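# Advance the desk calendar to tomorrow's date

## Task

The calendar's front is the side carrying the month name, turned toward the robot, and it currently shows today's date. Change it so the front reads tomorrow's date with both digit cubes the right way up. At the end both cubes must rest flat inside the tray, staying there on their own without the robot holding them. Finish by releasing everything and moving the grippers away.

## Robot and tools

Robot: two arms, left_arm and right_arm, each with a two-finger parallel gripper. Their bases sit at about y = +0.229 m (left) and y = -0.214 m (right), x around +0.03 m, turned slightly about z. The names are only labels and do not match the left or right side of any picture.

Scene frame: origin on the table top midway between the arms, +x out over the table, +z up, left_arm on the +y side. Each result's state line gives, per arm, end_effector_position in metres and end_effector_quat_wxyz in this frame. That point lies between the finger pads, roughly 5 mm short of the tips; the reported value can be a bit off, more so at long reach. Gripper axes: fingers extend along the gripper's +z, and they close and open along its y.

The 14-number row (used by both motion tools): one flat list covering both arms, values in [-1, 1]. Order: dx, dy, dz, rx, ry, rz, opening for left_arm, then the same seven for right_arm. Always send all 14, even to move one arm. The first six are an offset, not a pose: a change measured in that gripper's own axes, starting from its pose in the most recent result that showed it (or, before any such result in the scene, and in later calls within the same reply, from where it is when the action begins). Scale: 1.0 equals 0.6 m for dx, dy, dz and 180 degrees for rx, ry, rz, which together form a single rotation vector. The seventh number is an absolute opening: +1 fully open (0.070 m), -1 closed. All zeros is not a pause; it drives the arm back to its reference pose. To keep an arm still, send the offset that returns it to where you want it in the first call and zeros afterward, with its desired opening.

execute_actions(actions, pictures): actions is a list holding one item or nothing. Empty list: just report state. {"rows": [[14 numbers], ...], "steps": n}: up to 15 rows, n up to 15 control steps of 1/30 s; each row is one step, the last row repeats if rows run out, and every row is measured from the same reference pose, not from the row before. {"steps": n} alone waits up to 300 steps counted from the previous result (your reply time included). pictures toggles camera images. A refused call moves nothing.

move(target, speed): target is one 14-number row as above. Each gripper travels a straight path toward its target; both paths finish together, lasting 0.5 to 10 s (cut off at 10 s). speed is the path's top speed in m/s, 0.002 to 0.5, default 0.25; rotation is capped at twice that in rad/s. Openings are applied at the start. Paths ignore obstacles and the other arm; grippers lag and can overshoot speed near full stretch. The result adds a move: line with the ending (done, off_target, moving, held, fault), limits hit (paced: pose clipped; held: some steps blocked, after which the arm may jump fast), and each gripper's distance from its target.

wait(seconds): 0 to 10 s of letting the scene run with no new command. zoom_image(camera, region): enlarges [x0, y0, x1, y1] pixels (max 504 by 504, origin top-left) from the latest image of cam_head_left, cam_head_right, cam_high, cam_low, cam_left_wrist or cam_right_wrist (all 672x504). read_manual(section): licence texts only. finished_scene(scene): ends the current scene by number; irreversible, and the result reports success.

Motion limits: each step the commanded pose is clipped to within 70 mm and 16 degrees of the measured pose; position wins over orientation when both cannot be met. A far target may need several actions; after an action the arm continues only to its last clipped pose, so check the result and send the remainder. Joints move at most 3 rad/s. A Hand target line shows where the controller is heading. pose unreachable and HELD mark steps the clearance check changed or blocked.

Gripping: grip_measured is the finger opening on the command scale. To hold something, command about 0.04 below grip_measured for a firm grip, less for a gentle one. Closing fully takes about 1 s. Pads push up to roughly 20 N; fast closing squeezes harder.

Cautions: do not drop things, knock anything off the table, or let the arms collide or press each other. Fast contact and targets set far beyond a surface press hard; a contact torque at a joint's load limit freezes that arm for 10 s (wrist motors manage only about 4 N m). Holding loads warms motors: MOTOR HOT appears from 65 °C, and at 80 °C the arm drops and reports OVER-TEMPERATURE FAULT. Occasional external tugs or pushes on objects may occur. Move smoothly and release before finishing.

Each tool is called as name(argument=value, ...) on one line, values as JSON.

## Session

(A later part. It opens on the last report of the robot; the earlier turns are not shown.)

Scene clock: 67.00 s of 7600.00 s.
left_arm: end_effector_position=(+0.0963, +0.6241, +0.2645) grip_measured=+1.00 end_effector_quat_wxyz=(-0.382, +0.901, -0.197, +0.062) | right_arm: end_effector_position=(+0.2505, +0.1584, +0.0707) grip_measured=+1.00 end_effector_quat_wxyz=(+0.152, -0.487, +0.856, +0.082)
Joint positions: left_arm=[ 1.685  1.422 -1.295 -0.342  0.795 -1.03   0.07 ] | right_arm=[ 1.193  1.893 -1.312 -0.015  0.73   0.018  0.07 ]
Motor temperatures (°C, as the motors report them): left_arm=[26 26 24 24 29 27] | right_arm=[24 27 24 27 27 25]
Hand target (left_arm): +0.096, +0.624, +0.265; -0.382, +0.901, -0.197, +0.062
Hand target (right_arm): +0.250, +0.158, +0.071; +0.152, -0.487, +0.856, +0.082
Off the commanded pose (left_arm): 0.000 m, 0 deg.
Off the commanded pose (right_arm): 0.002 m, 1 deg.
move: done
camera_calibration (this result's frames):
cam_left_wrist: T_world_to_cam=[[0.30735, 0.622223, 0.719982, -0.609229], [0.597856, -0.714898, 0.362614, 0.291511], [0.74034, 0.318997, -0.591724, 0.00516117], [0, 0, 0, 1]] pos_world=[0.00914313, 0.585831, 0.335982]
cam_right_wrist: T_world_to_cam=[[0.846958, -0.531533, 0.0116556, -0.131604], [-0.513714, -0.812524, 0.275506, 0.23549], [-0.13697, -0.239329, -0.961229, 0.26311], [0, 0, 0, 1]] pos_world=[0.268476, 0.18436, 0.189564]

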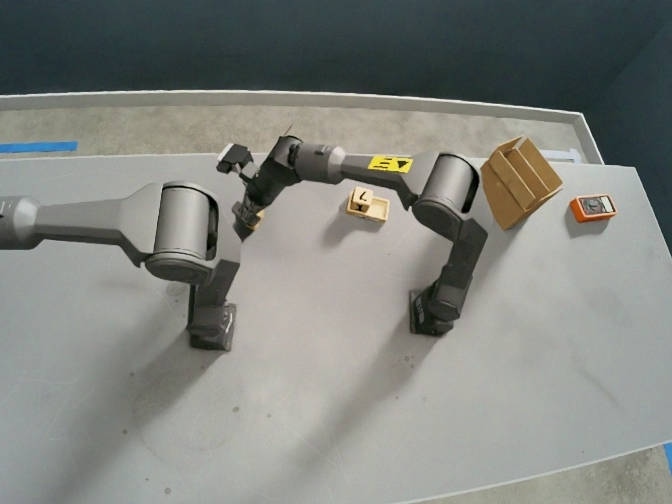

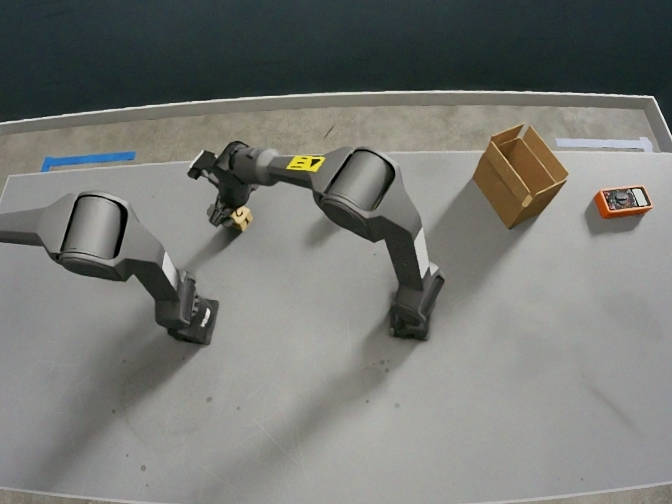

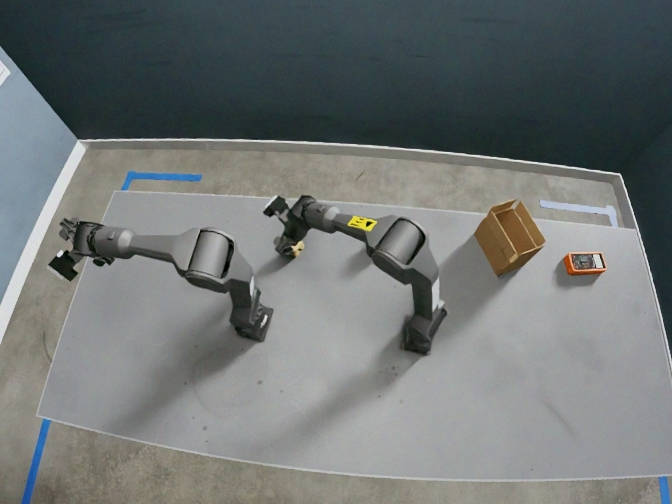

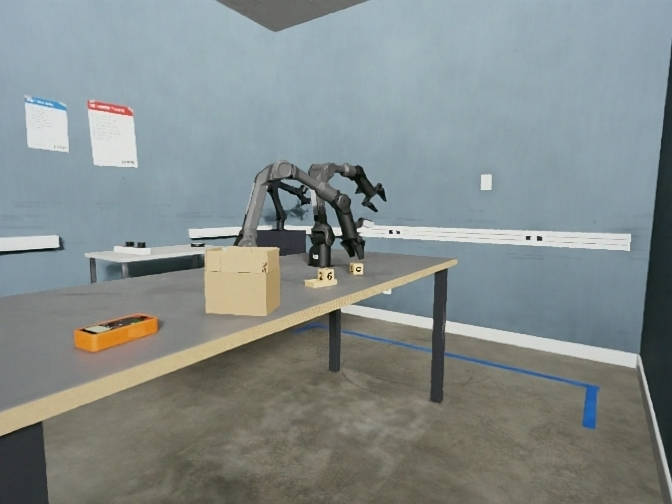

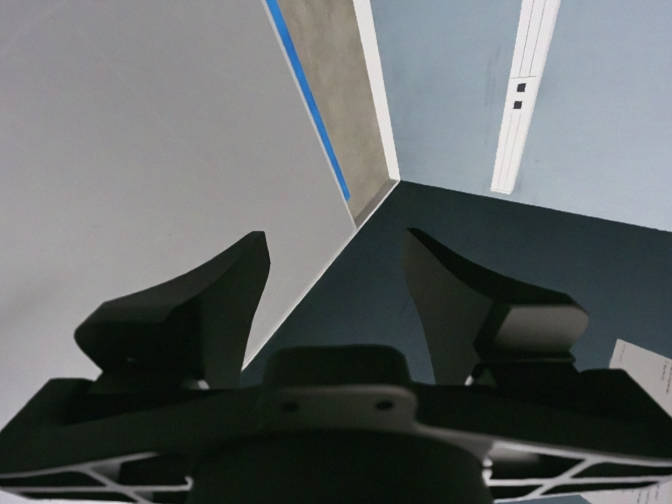

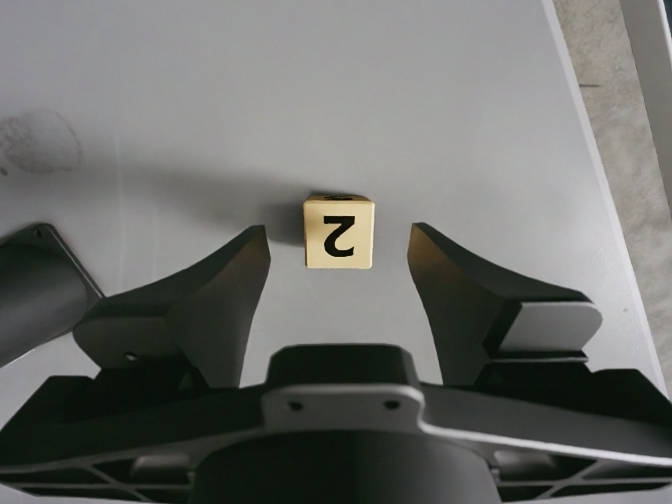

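move(target=[0,0,0,0,0,0,1,0.009,0.003,0.015,0.168,0,0.471,1], speed=0.2)

Scene clock: 73.53 s of 7600.00 s.
left_arm: end_effector_position=(+0.0963, +0.6241, +0.2645) grip_measured=+1.00 end_effector_quat_wxyz=(-0.382, +0.901, -0.197, +0.062) | right_arm: end_effector_position=(+0.2467, +0.1576, +0.0589) grip_measured=+1.00 end_effector_quat_wxyz=(+0.170, +0.256, +0.951, -0.015)
Joint positions: left_arm=[ 1.685  1.422 -1.295 -0.342  0.795 -1.03   0.07 ] | right_arm=[ 1.369  2.133 -1.661 -0.367  1.21   1.881  0.07 ]
Motor temperatures (°C, as the motors report them): left_arm=[26 26 24 24 29 27] | right_arm=[24 27 24 27 26 25]
Hand target (left_arm): +0.096, +0.624, +0.265; -0.382, +0.901, -0.197, +0.062
Hand target (right_arm): +0.247, +0.157, +0.059; +0.170, +0.256, +0.951, -0.016
Off the commanded pose (left_arm): 0.000 m, 0 deg.
Off the commanded pose (right_arm): 0.002 m, 3 deg.
joint sent to its limit (right arm) — the command would take joint 5 (wrist pitch) past its upper limit, so that joint was sent only as far as its limit.
move: off_target (right_arm)
camera_calibration (this result's frames):
cam_left_wrist: T_world_to_cam=[[0.30735, 0.622223, 0.719982, -0.609229], [0.597856, -0.714898, 0.362614, 0.291512], [0.74034, 0.318997, -0.591724, 0.00516133], [0, 0, 0, 1]] pos_world=[0.00914315, 0.585831, 0.335982]
cam_right_wrist: T_world_to_cam=[[-0.513241, -0.856622, -0.0527404, 0.261949], [-0.829711, 0.479526, 0.285719, 0.109885], [-0.219463, 0.190402, -0.956861, 0.203348], [0, 0, 0, 1]] pos_world=[0.270243, 0.132981, 0.176995]

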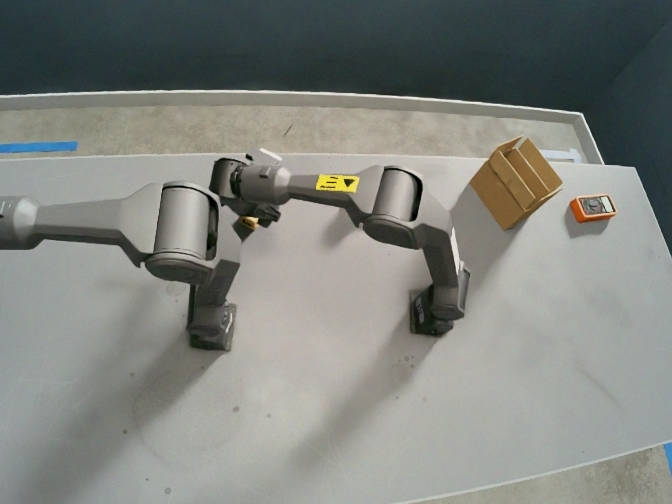

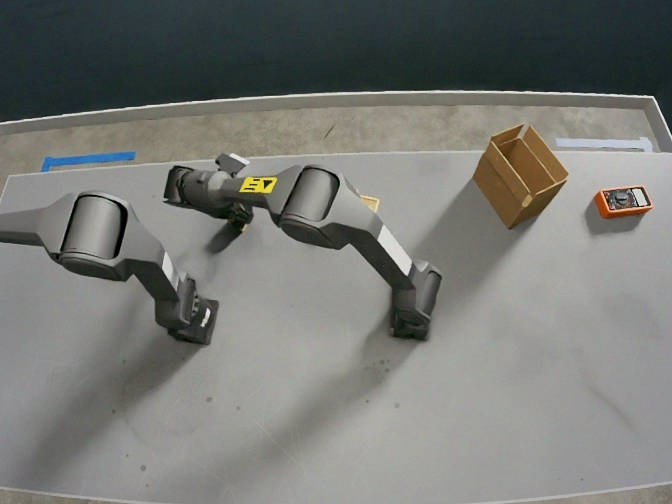

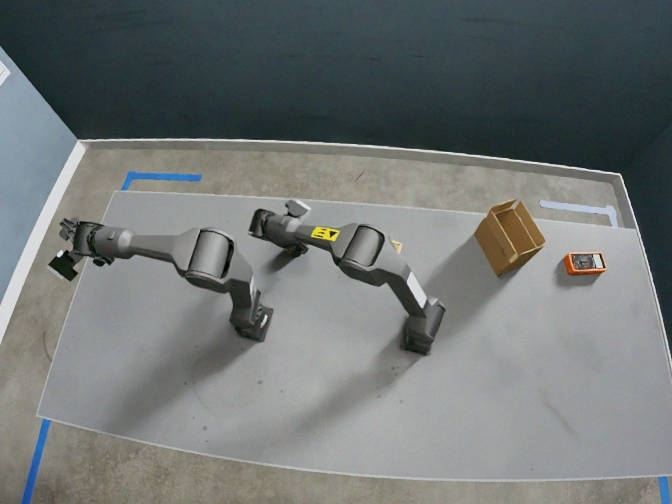

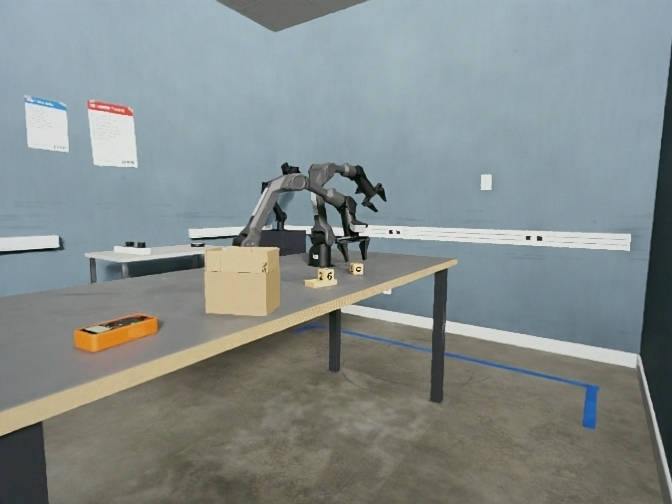

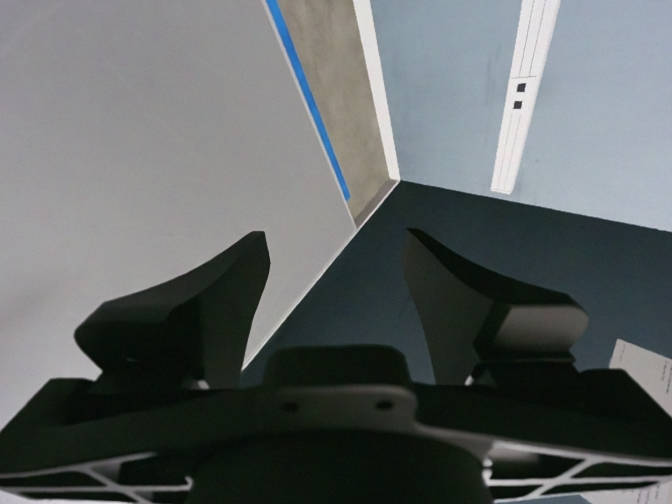

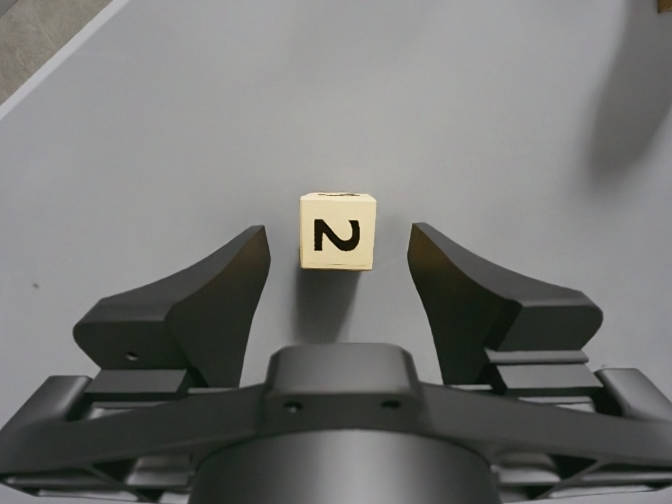

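move(target=[0,0,0,0,0,0,1,0.018,0,0.052,0.0175,0,-0.006,1], speed=0.04)

Scene clock: 76.23 s of 7600.00 s.
left_arm: end_effector_position=(+0.0963, +0.6241, +0.2645) grip_measured=+1.00 end_effector_quat_wxyz=(-0.382, +0.901, -0.197, +0.062) | right_arm: end_effector_position=(+0.2476, +0.1586, +0.0250) grip_measured=+1.00 end_effector_quat_wxyz=(+0.163, +0.252, +0.953, -0.044)
Joint positions: left_arm=[ 1.685  1.422 -1.295 -0.342  0.795 -1.03   0.07 ] | right_arm=[ 1.363  2.223 -1.684 -0.359  1.199  1.876  0.07 ]
Motor temperatures (°C, as the motors report them): left_arm=[26 26 24 24 29 27] | right_arm=[24 28 24 27 26 25]
Hand target (left_arm): +0.096, +0.624, +0.265; -0.382, +0.901, -0.197, +0.062
Hand target (right_arm): +0.248, +0.159, +0.026; +0.163, +0.252, +0.953, -0.043
Off the commanded pose (left_arm): 0.000 m, 0 deg.
Off the commanded pose (right_arm): 0.001 m, 0 deg.
move: done
camera_calibration (this result's frames):
cam_left_wrist: T_world_to_cam=[[0.30735, 0.622223, 0.719982, -0.609229], [0.597856, -0.714898, 0.362614, 0.291512], [0.74034, 0.318997, -0.591724, 0.00516128], [0, 0, 0, 1]] pos_world=[0.00914317, 0.585831, 0.335982]
cam_right_wrist: T_world_to_cam=[[-0.514353, -0.857554, 0.00641639, 0.260362], [-0.821245, 0.494703, 0.284298, 0.115318], [-0.246975, 0.14096, -0.958715, 0.185639], [0, 0, 0, 1]] pos_world=[0.27447, 0.140059, 0.143519]

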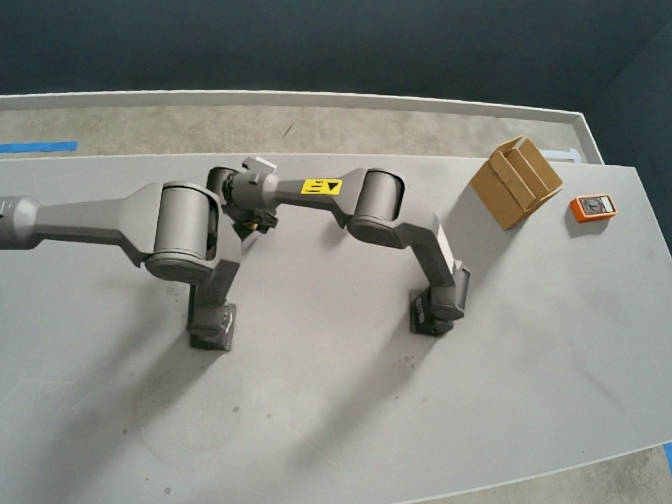

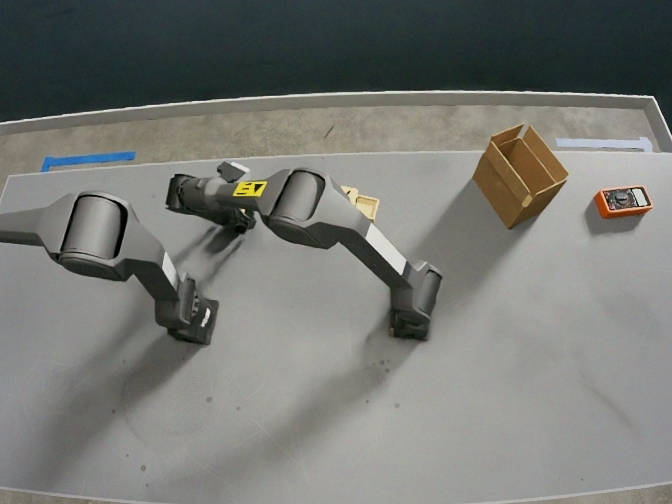

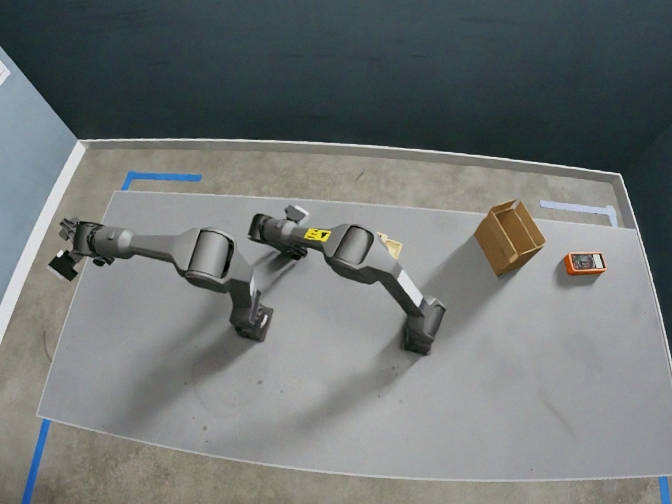

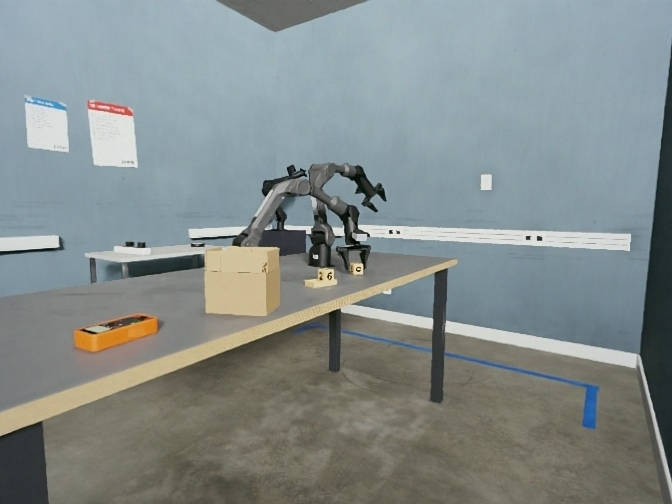

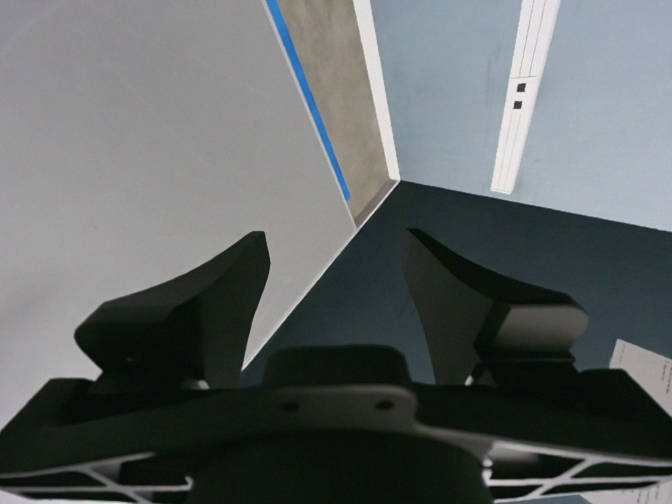

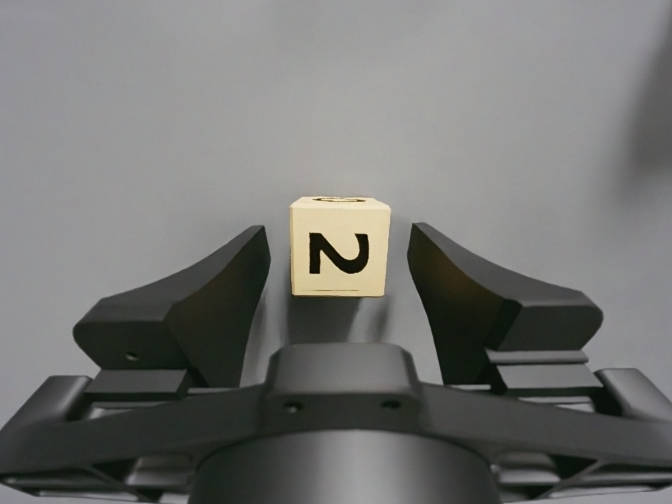

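move(target=[0,0,0,0,0,0,1,0,0,0,0,0,0,0.09])

move(target=[0,0,0,0,0,0,1,-0.047,-0.133,-0.134,-0.092,0,-0.262,0.09], speed=0.2)

move(target=[0,0,0,0,0,0,1,0.035,-0.395,0.005,-0.099,0,-0.281,0.09], speed=0.2)

Scene clock: 79.47 s of 7600.00 s.
left_arm: end_effector_position=(+0.0963, +0.6241, +0.2645) grip_measured=+1.00 end_effector_quat_wxyz=(-0.382, +0.901, -0.197, +0.062) | right_arm: end_effector_position=(+0.2476, +0.1587, +0.0256) grip_measured=+0.17 end_effector_quat_wxyz=(+0.163, +0.252, +0.953, -0.043)
Joint positions: left_arm=[ 1.685  1.422 -1.295 -0.342  0.795 -1.03   0.07 ] | right_arm=[ 1.363  2.222 -1.684 -0.359  1.199  1.876  0.041]
Motor temperatures (°C, as the motors report them): left_arm=[26 26 24 24 29 27] | right_arm=[24 28 24 27 26 25]
Hand target (left_arm): +0.096, +0.624, +0.265; -0.382, +0.901, -0.197, +0.062
Hand target (right_arm): +0.248, +0.159, +0.025; +0.163, +0.252, +0.953, -0.044
Off the commanded pose (left_arm): 0.000 m, 0 deg.
Off the commanded pose (right_arm): 0.001 m, 0 deg.
move: done
camera_calibration (this result's frames):
cam_left_wrist: T_world_to_cam=[[0.30735, 0.622223, 0.719982, -0.609229], [0.597856, -0.714898, 0.362613, 0.291512], [0.74034, 0.318997, -0.591724, 0.00516127], [0, 0, 0, 1]] pos_world=[0.00914317, 0.585831, 0.335982]
cam_right_wrist: T_world_to_cam=[[-0.514342, -0.857569, 0.00519986, 0.260492], [-0.821427, 0.494389, 0.284318, 0.115261], [-0.246393, 0.141966, -0.958716, 0.185927], [0, 0, 0, 1]] pos_world=[0.274472, 0.14001, 0.144126]

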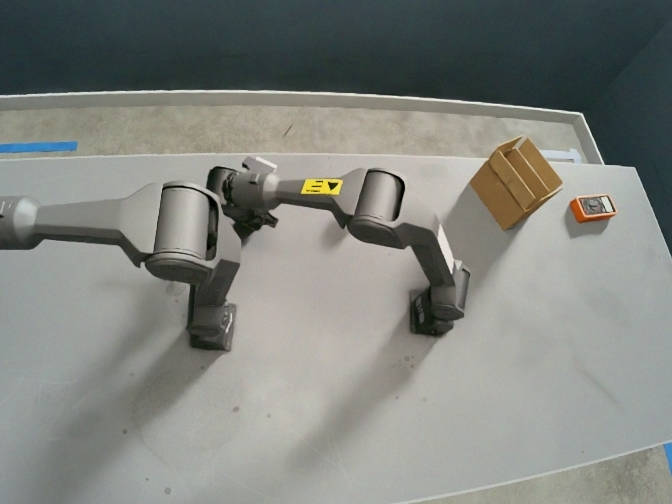

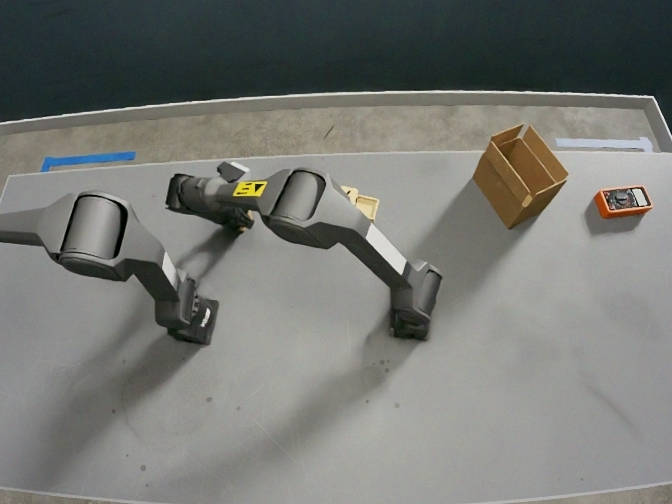

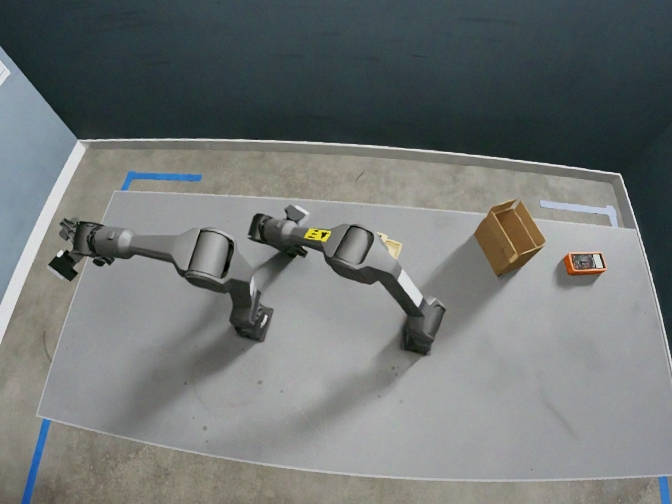

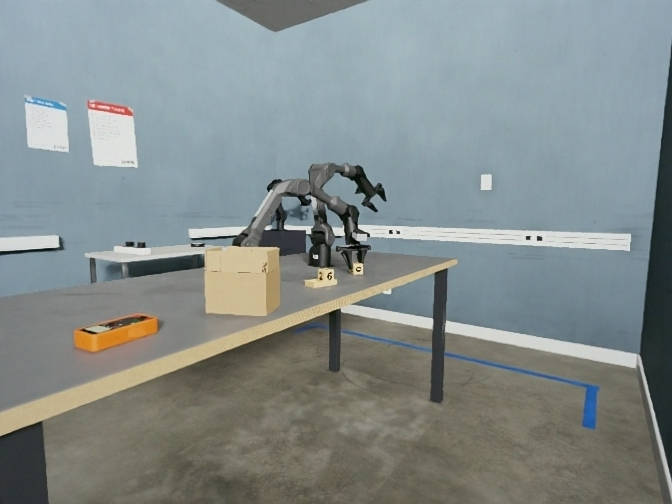

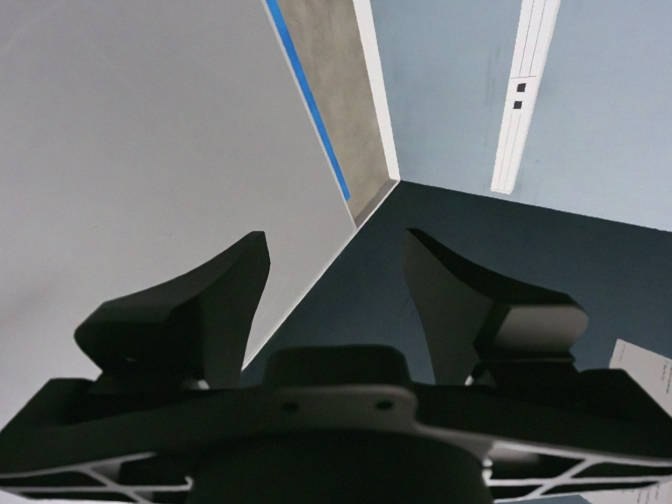

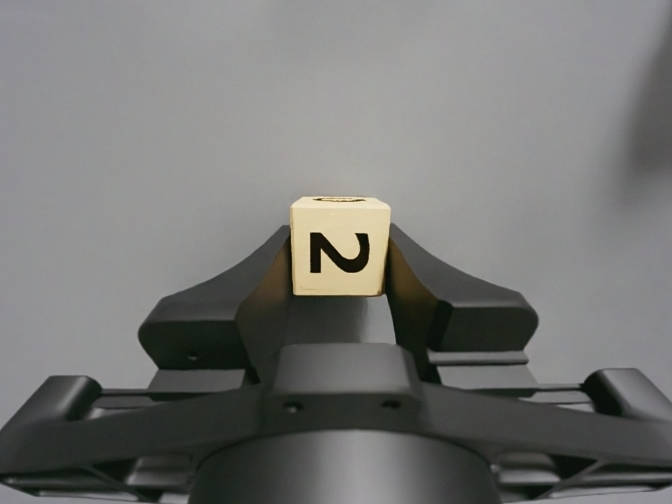

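Scene clock: 81.97 s of 7600.00 s.
left_arm: end_effector_position=(+0.0963, +0.6241, +0.2645) grip_measured=+1.00 end_effector_quat_wxyz=(-0.382, +0.901, -0.197, +0.062) | right_arm: end_effector_position=(+0.2093, +0.0907, +0.1142) grip_measured=+0.17 end_effector_quat_wxyz=(+0.164, -0.174, +0.970, +0.030)
Joint positions: left_arm=[ 1.685  1.422 -1.295 -0.342  0.795 -1.03   0.07 ] | right_arm=[ 1.346  1.65  -1.161 -0.303  0.962  0.99   0.041]
Motor temperatures (°C, as the motors report them): left_arm=[26 26 24 24 29 27] | right_arm=[24 28 24 27 26 25]
Hand target (left_arm): +0.096, +0.624, +0.265; -0.382, +0.901, -0.197, +0.062
Hand target (right_arm): +0.209, +0.091, +0.114; +0.164, -0.174, +0.970, +0.030
Off the commanded pose (left_arm): 0.000 m, 0 deg.
Off the commanded pose (right_arm): 0.004 m, 0 deg.
move: off_target (right_arm)
camera_calibration (this result's frames):
cam_left_wrist: T_world_to_cam=[[0.30735, 0.622223, 0.719982, -0.609229], [0.597856, -0.714898, 0.362614, 0.291512], [0.74034, 0.318997, -0.591724, 0.00516118], [0, 0, 0, 1]] pos_world=[0.00914316, 0.585831, 0.335982]
cam_right_wrist: T_world_to_cam=[[0.325331, -0.945593, 0.00358748, 0.0144231], [-0.906269, -0.310714, 0.286588, 0.182717], [-0.269882, -0.0964873, -0.958047, 0.297572], [0, 0, 0, 1]] pos_world=[0.241208, 0.0991231, 0.232672]

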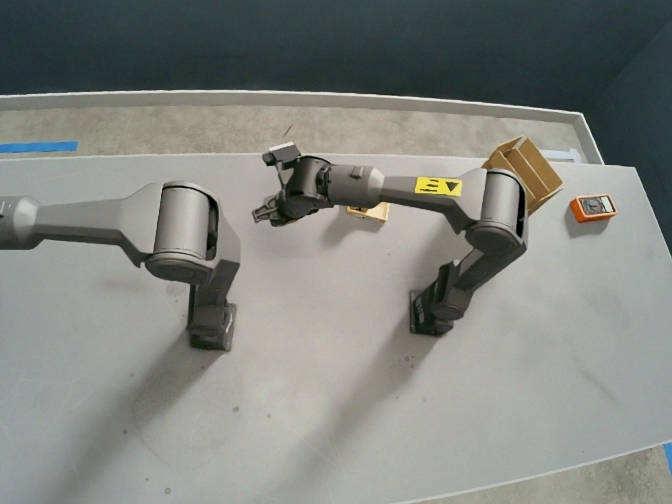

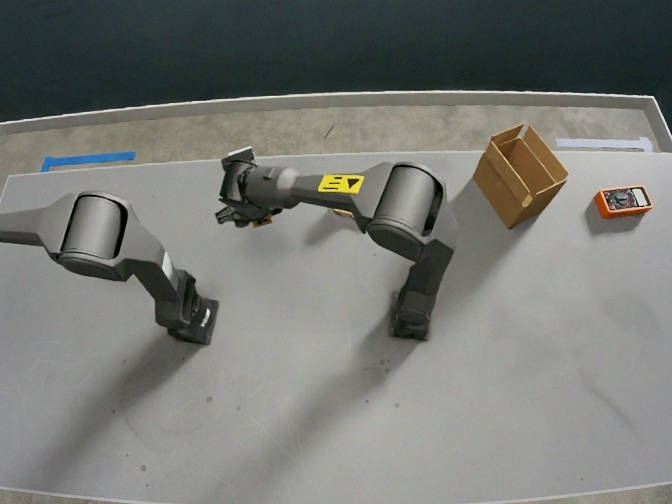

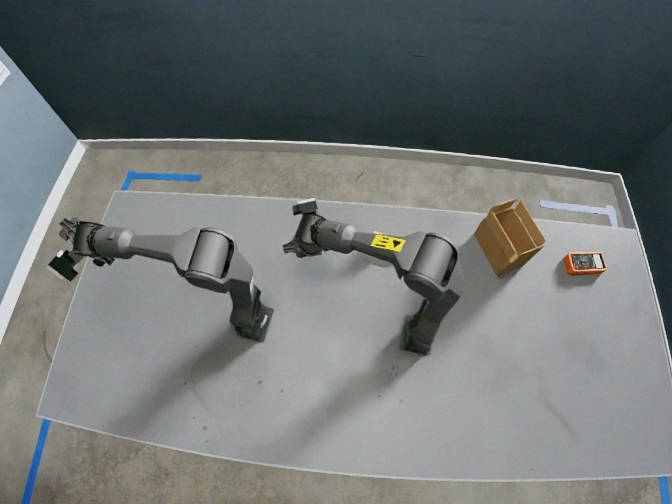

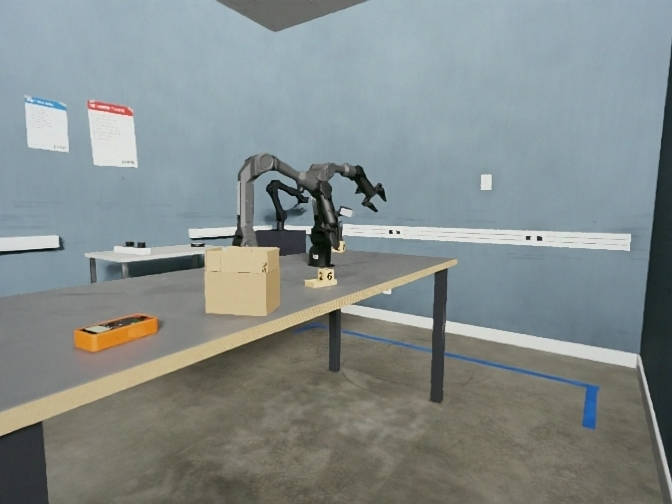

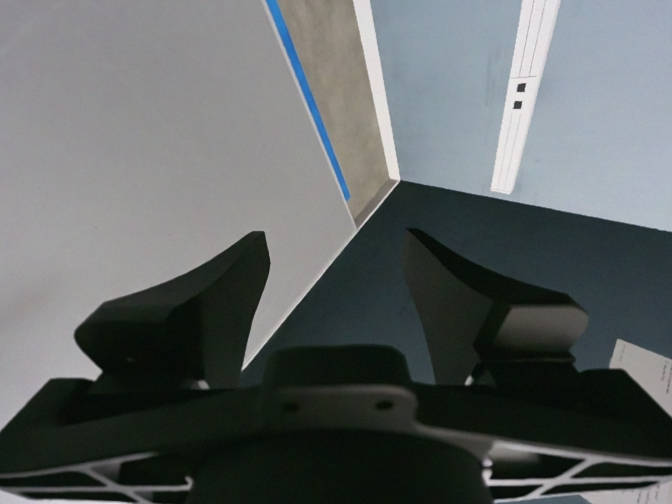

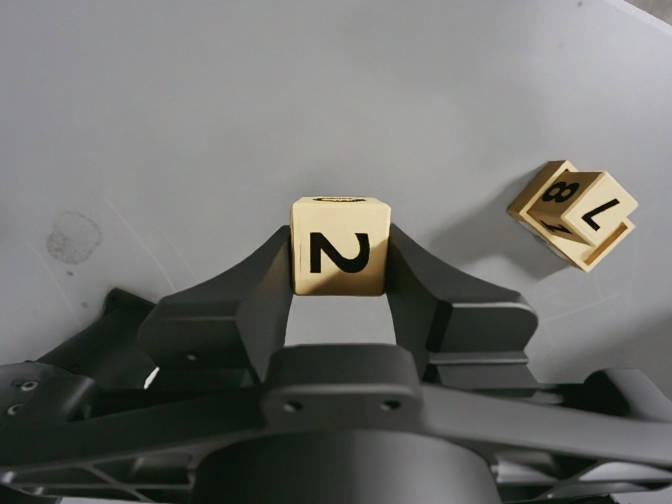

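Scene clock: 84.73 s of 7600.00 s.
left_arm: end_effector_position=(+0.0963, +0.6241, +0.2645) grip_measured=+1.00 end_effector_quat_wxyz=(-0.382, +0.901, -0.197, +0.062) | right_arm: end_effector_position=(+0.2791, -0.1432, +0.1078) grip_measured=+0.17 end_effector_quat_wxyz=(+0.131, -0.592, +0.790, +0.090)
Joint positions: left_arm=[ 1.685  1.422 -1.295 -0.342  0.795 -1.03   0.07 ] | right_arm=[ 0.173  1.403 -0.865  0.35   1.036 -1.429  0.041]
Motor temperatures (°C, as the motors report them): left_arm=[26 26 24 24 29 27] | right_arm=[24 28 24 27 26 25]
Hand target (left_arm): +0.096, +0.624, +0.265; -0.382, +0.901, -0.197, +0.062
Hand target (right_arm): +0.279, -0.143, +0.108; +0.131, -0.592, +0.790, +0.090
Off the commanded pose (left_arm): 0.000 m, 0 deg.
Off the commanded pose (right_arm): 0.008 m, 1 deg.
move: off_target (right_arm)
camera_calibration (this result's frames):
cam_left_wrist: T_world_to_cam=[[0.30735, 0.622223, 0.719982, -0.609228], [0.597856, -0.714898, 0.362613, 0.291512], [0.74034, 0.318997, -0.591724, 0.00516127], [0, 0, 0, 1]] pos_world=[0.00914315, 0.585831, 0.335982]
cam_right_wrist: T_world_to_cam=[[0.95216, -0.305107, 0.0173285, -0.314142], [-0.295808, -0.905936, 0.302948, -0.0822252], [-0.0767331, -0.293581, -0.95285, 0.20502], [0, 0, 0, 1]] pos_world=[0.290523, -0.110148, 0.225707]

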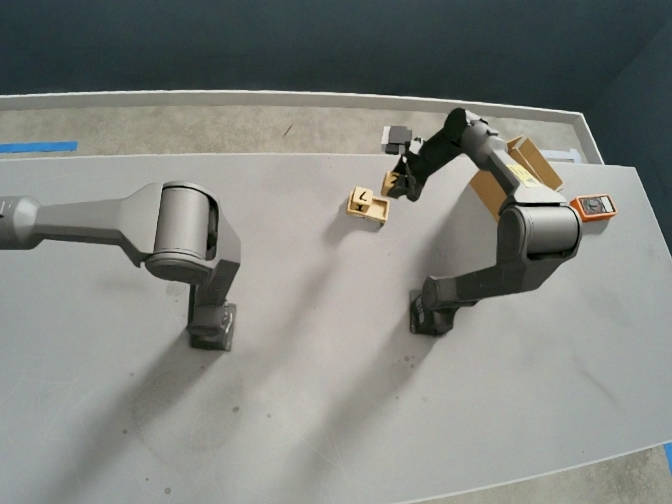

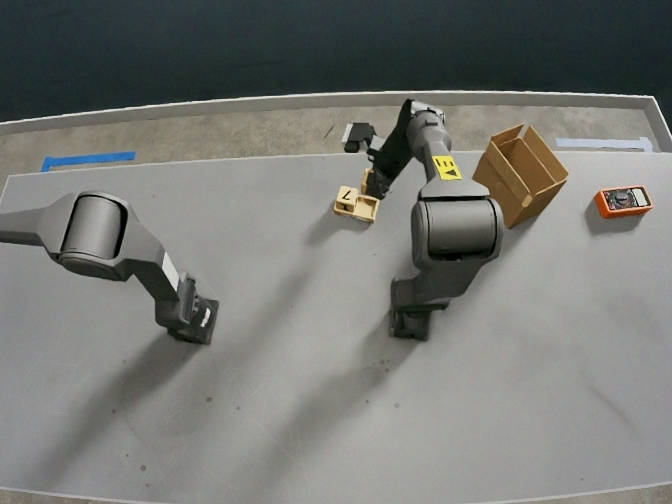

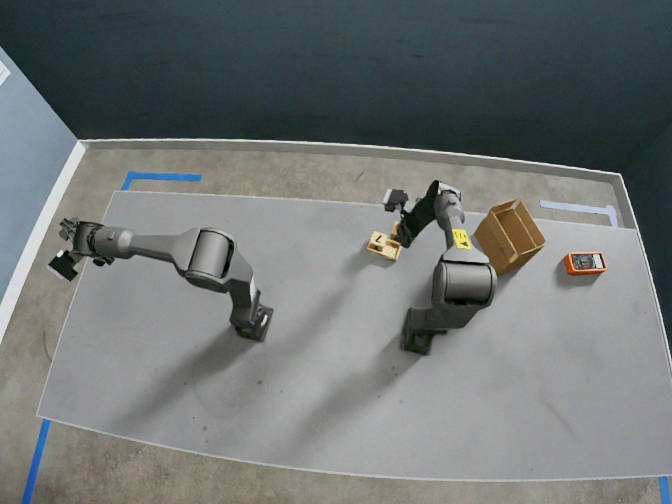

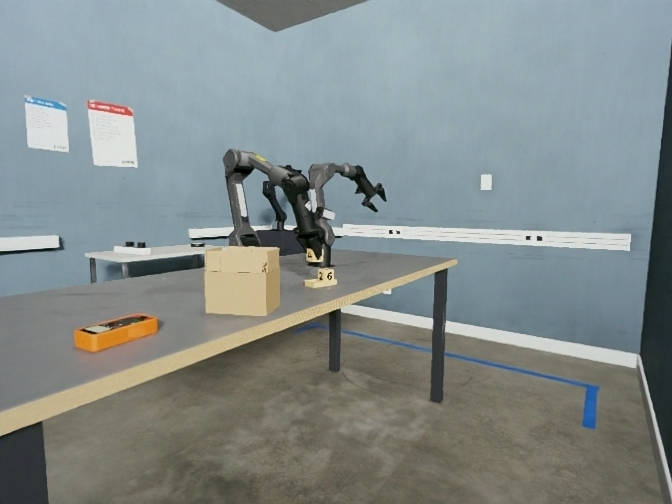

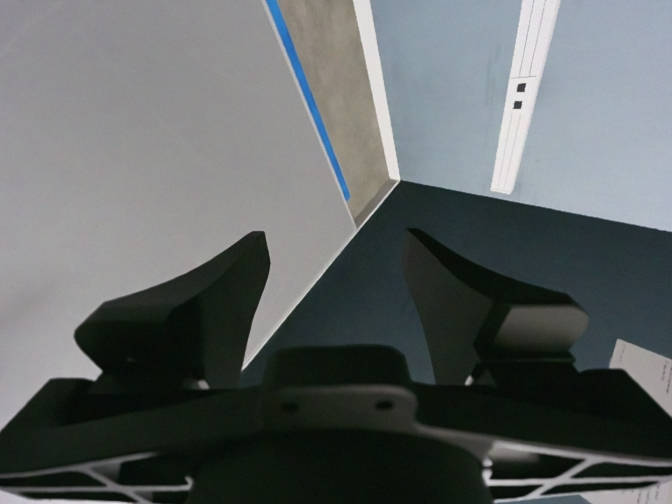

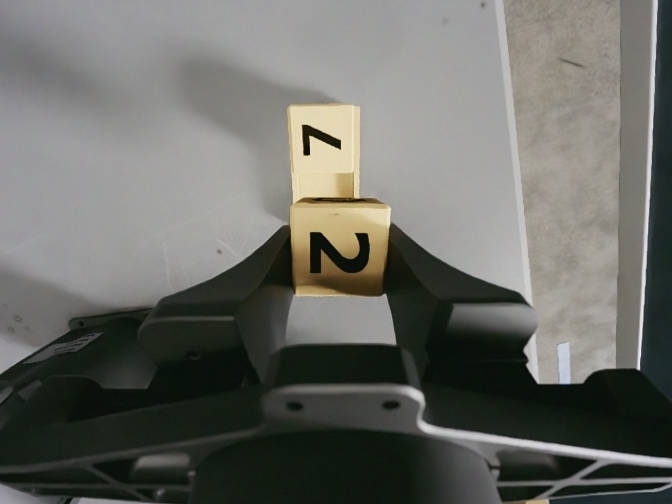

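move(target=[0,0,0,0,0,0,1,0.016,0.0165,0.093,-0.007,-0.008,0,0.09], speed=0.04)

Scene clock: 88.70 s of 7600.00 s.
left_arm: end_effector_position=(+0.0963, +0.6241, +0.2645) grip_measured=+1.00 end_effector_quat_wxyz=(-0.382, +0.901, -0.197, +0.062) | right_arm: end_effector_position=(+0.2719, -0.1326, +0.0510) grip_measured=+0.17 end_effector_quat_wxyz=(+0.133, -0.592, +0.788, +0.106)
Joint positions: left_arm=[ 1.685  1.422 -1.295 -0.342  0.795 -1.03   0.07 ] | right_arm=[ 0.193  1.501 -0.7    0.46   0.809 -1.559  0.041]
Motor temperatures (°C, as the motors report them): left_arm=[26 26 24 24 29 27] | right_arm=[24 28 24 27 26 25]
Hand target (left_arm): +0.096, +0.624, +0.265; -0.382, +0.901, -0.197, +0.062
Hand target (right_arm): +0.272, -0.133, +0.051; +0.133, -0.592, +0.788, +0.106
Off the commanded pose (left_arm): 0.000 m, 0 deg.
Off the commanded pose (right_arm): 0.001 m, 0 deg.
move: done
camera_calibration (this result's frames):
cam_left_wrist: T_world_to_cam=[[0.30735, 0.622223, 0.719982, -0.609229], [0.597856, -0.714898, 0.362613, 0.291512], [0.74034, 0.318997, -0.591724, 0.00516119], [0, 0, 0, 1]] pos_world=[0.00914313, 0.585831, 0.335982]
cam_right_wrist: T_world_to_cam=[[0.954545, -0.298022, -0.00519723, -0.301601], [-0.284657, -0.91663, 0.280644, -0.0608829], [-0.088402, -0.266408, -0.959798, 0.16051], [0, 0, 0, 1]] pos_world=[0.28475, -0.10293, 0.169576]

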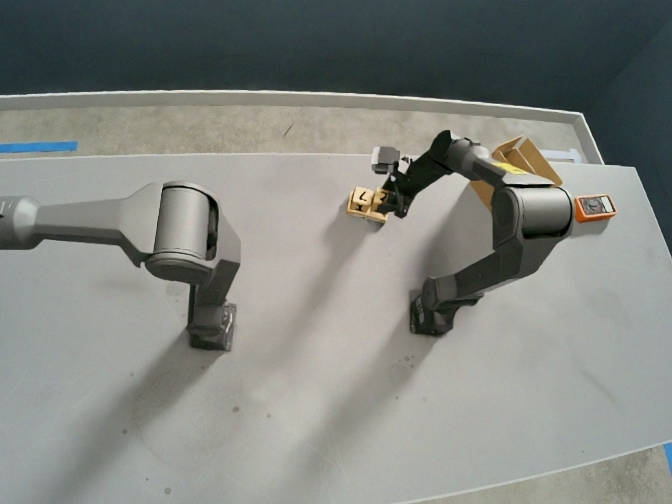

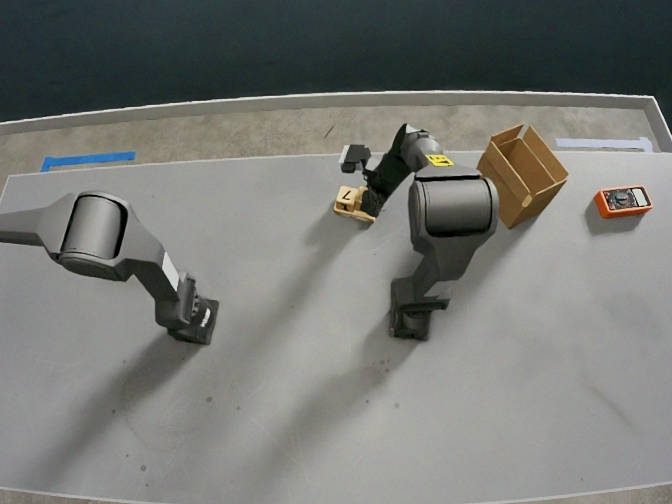

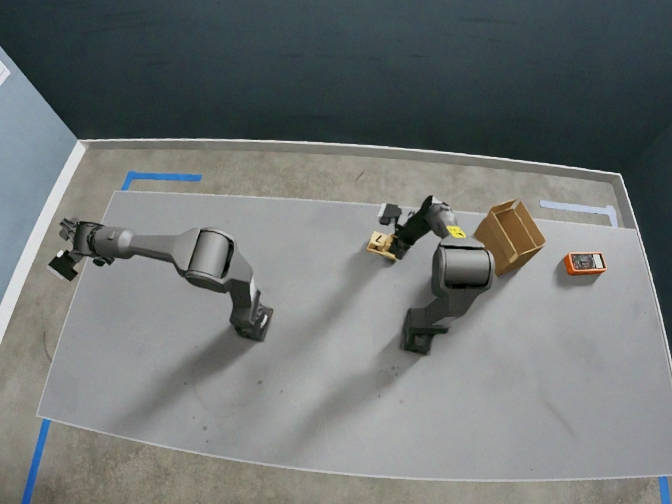

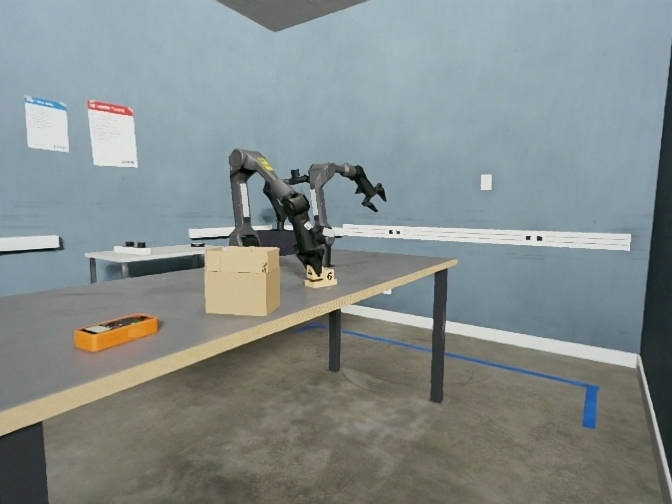

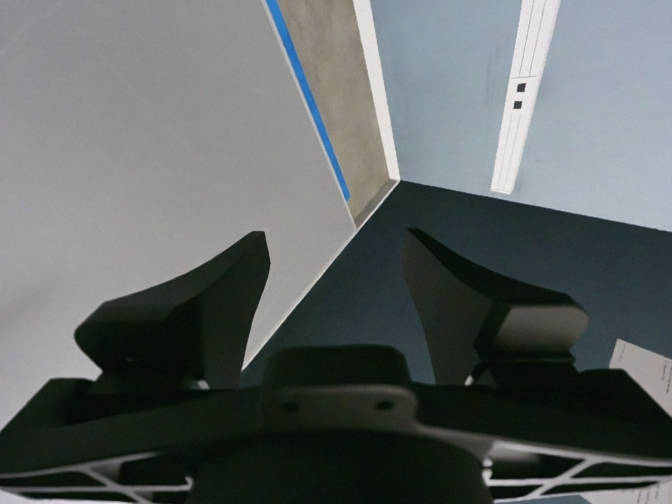

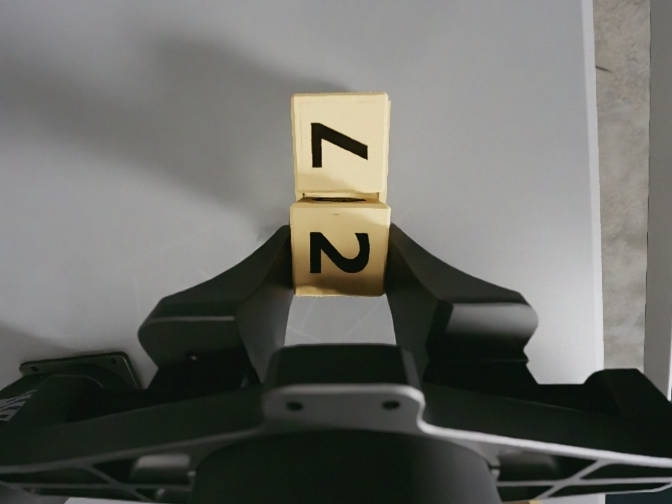

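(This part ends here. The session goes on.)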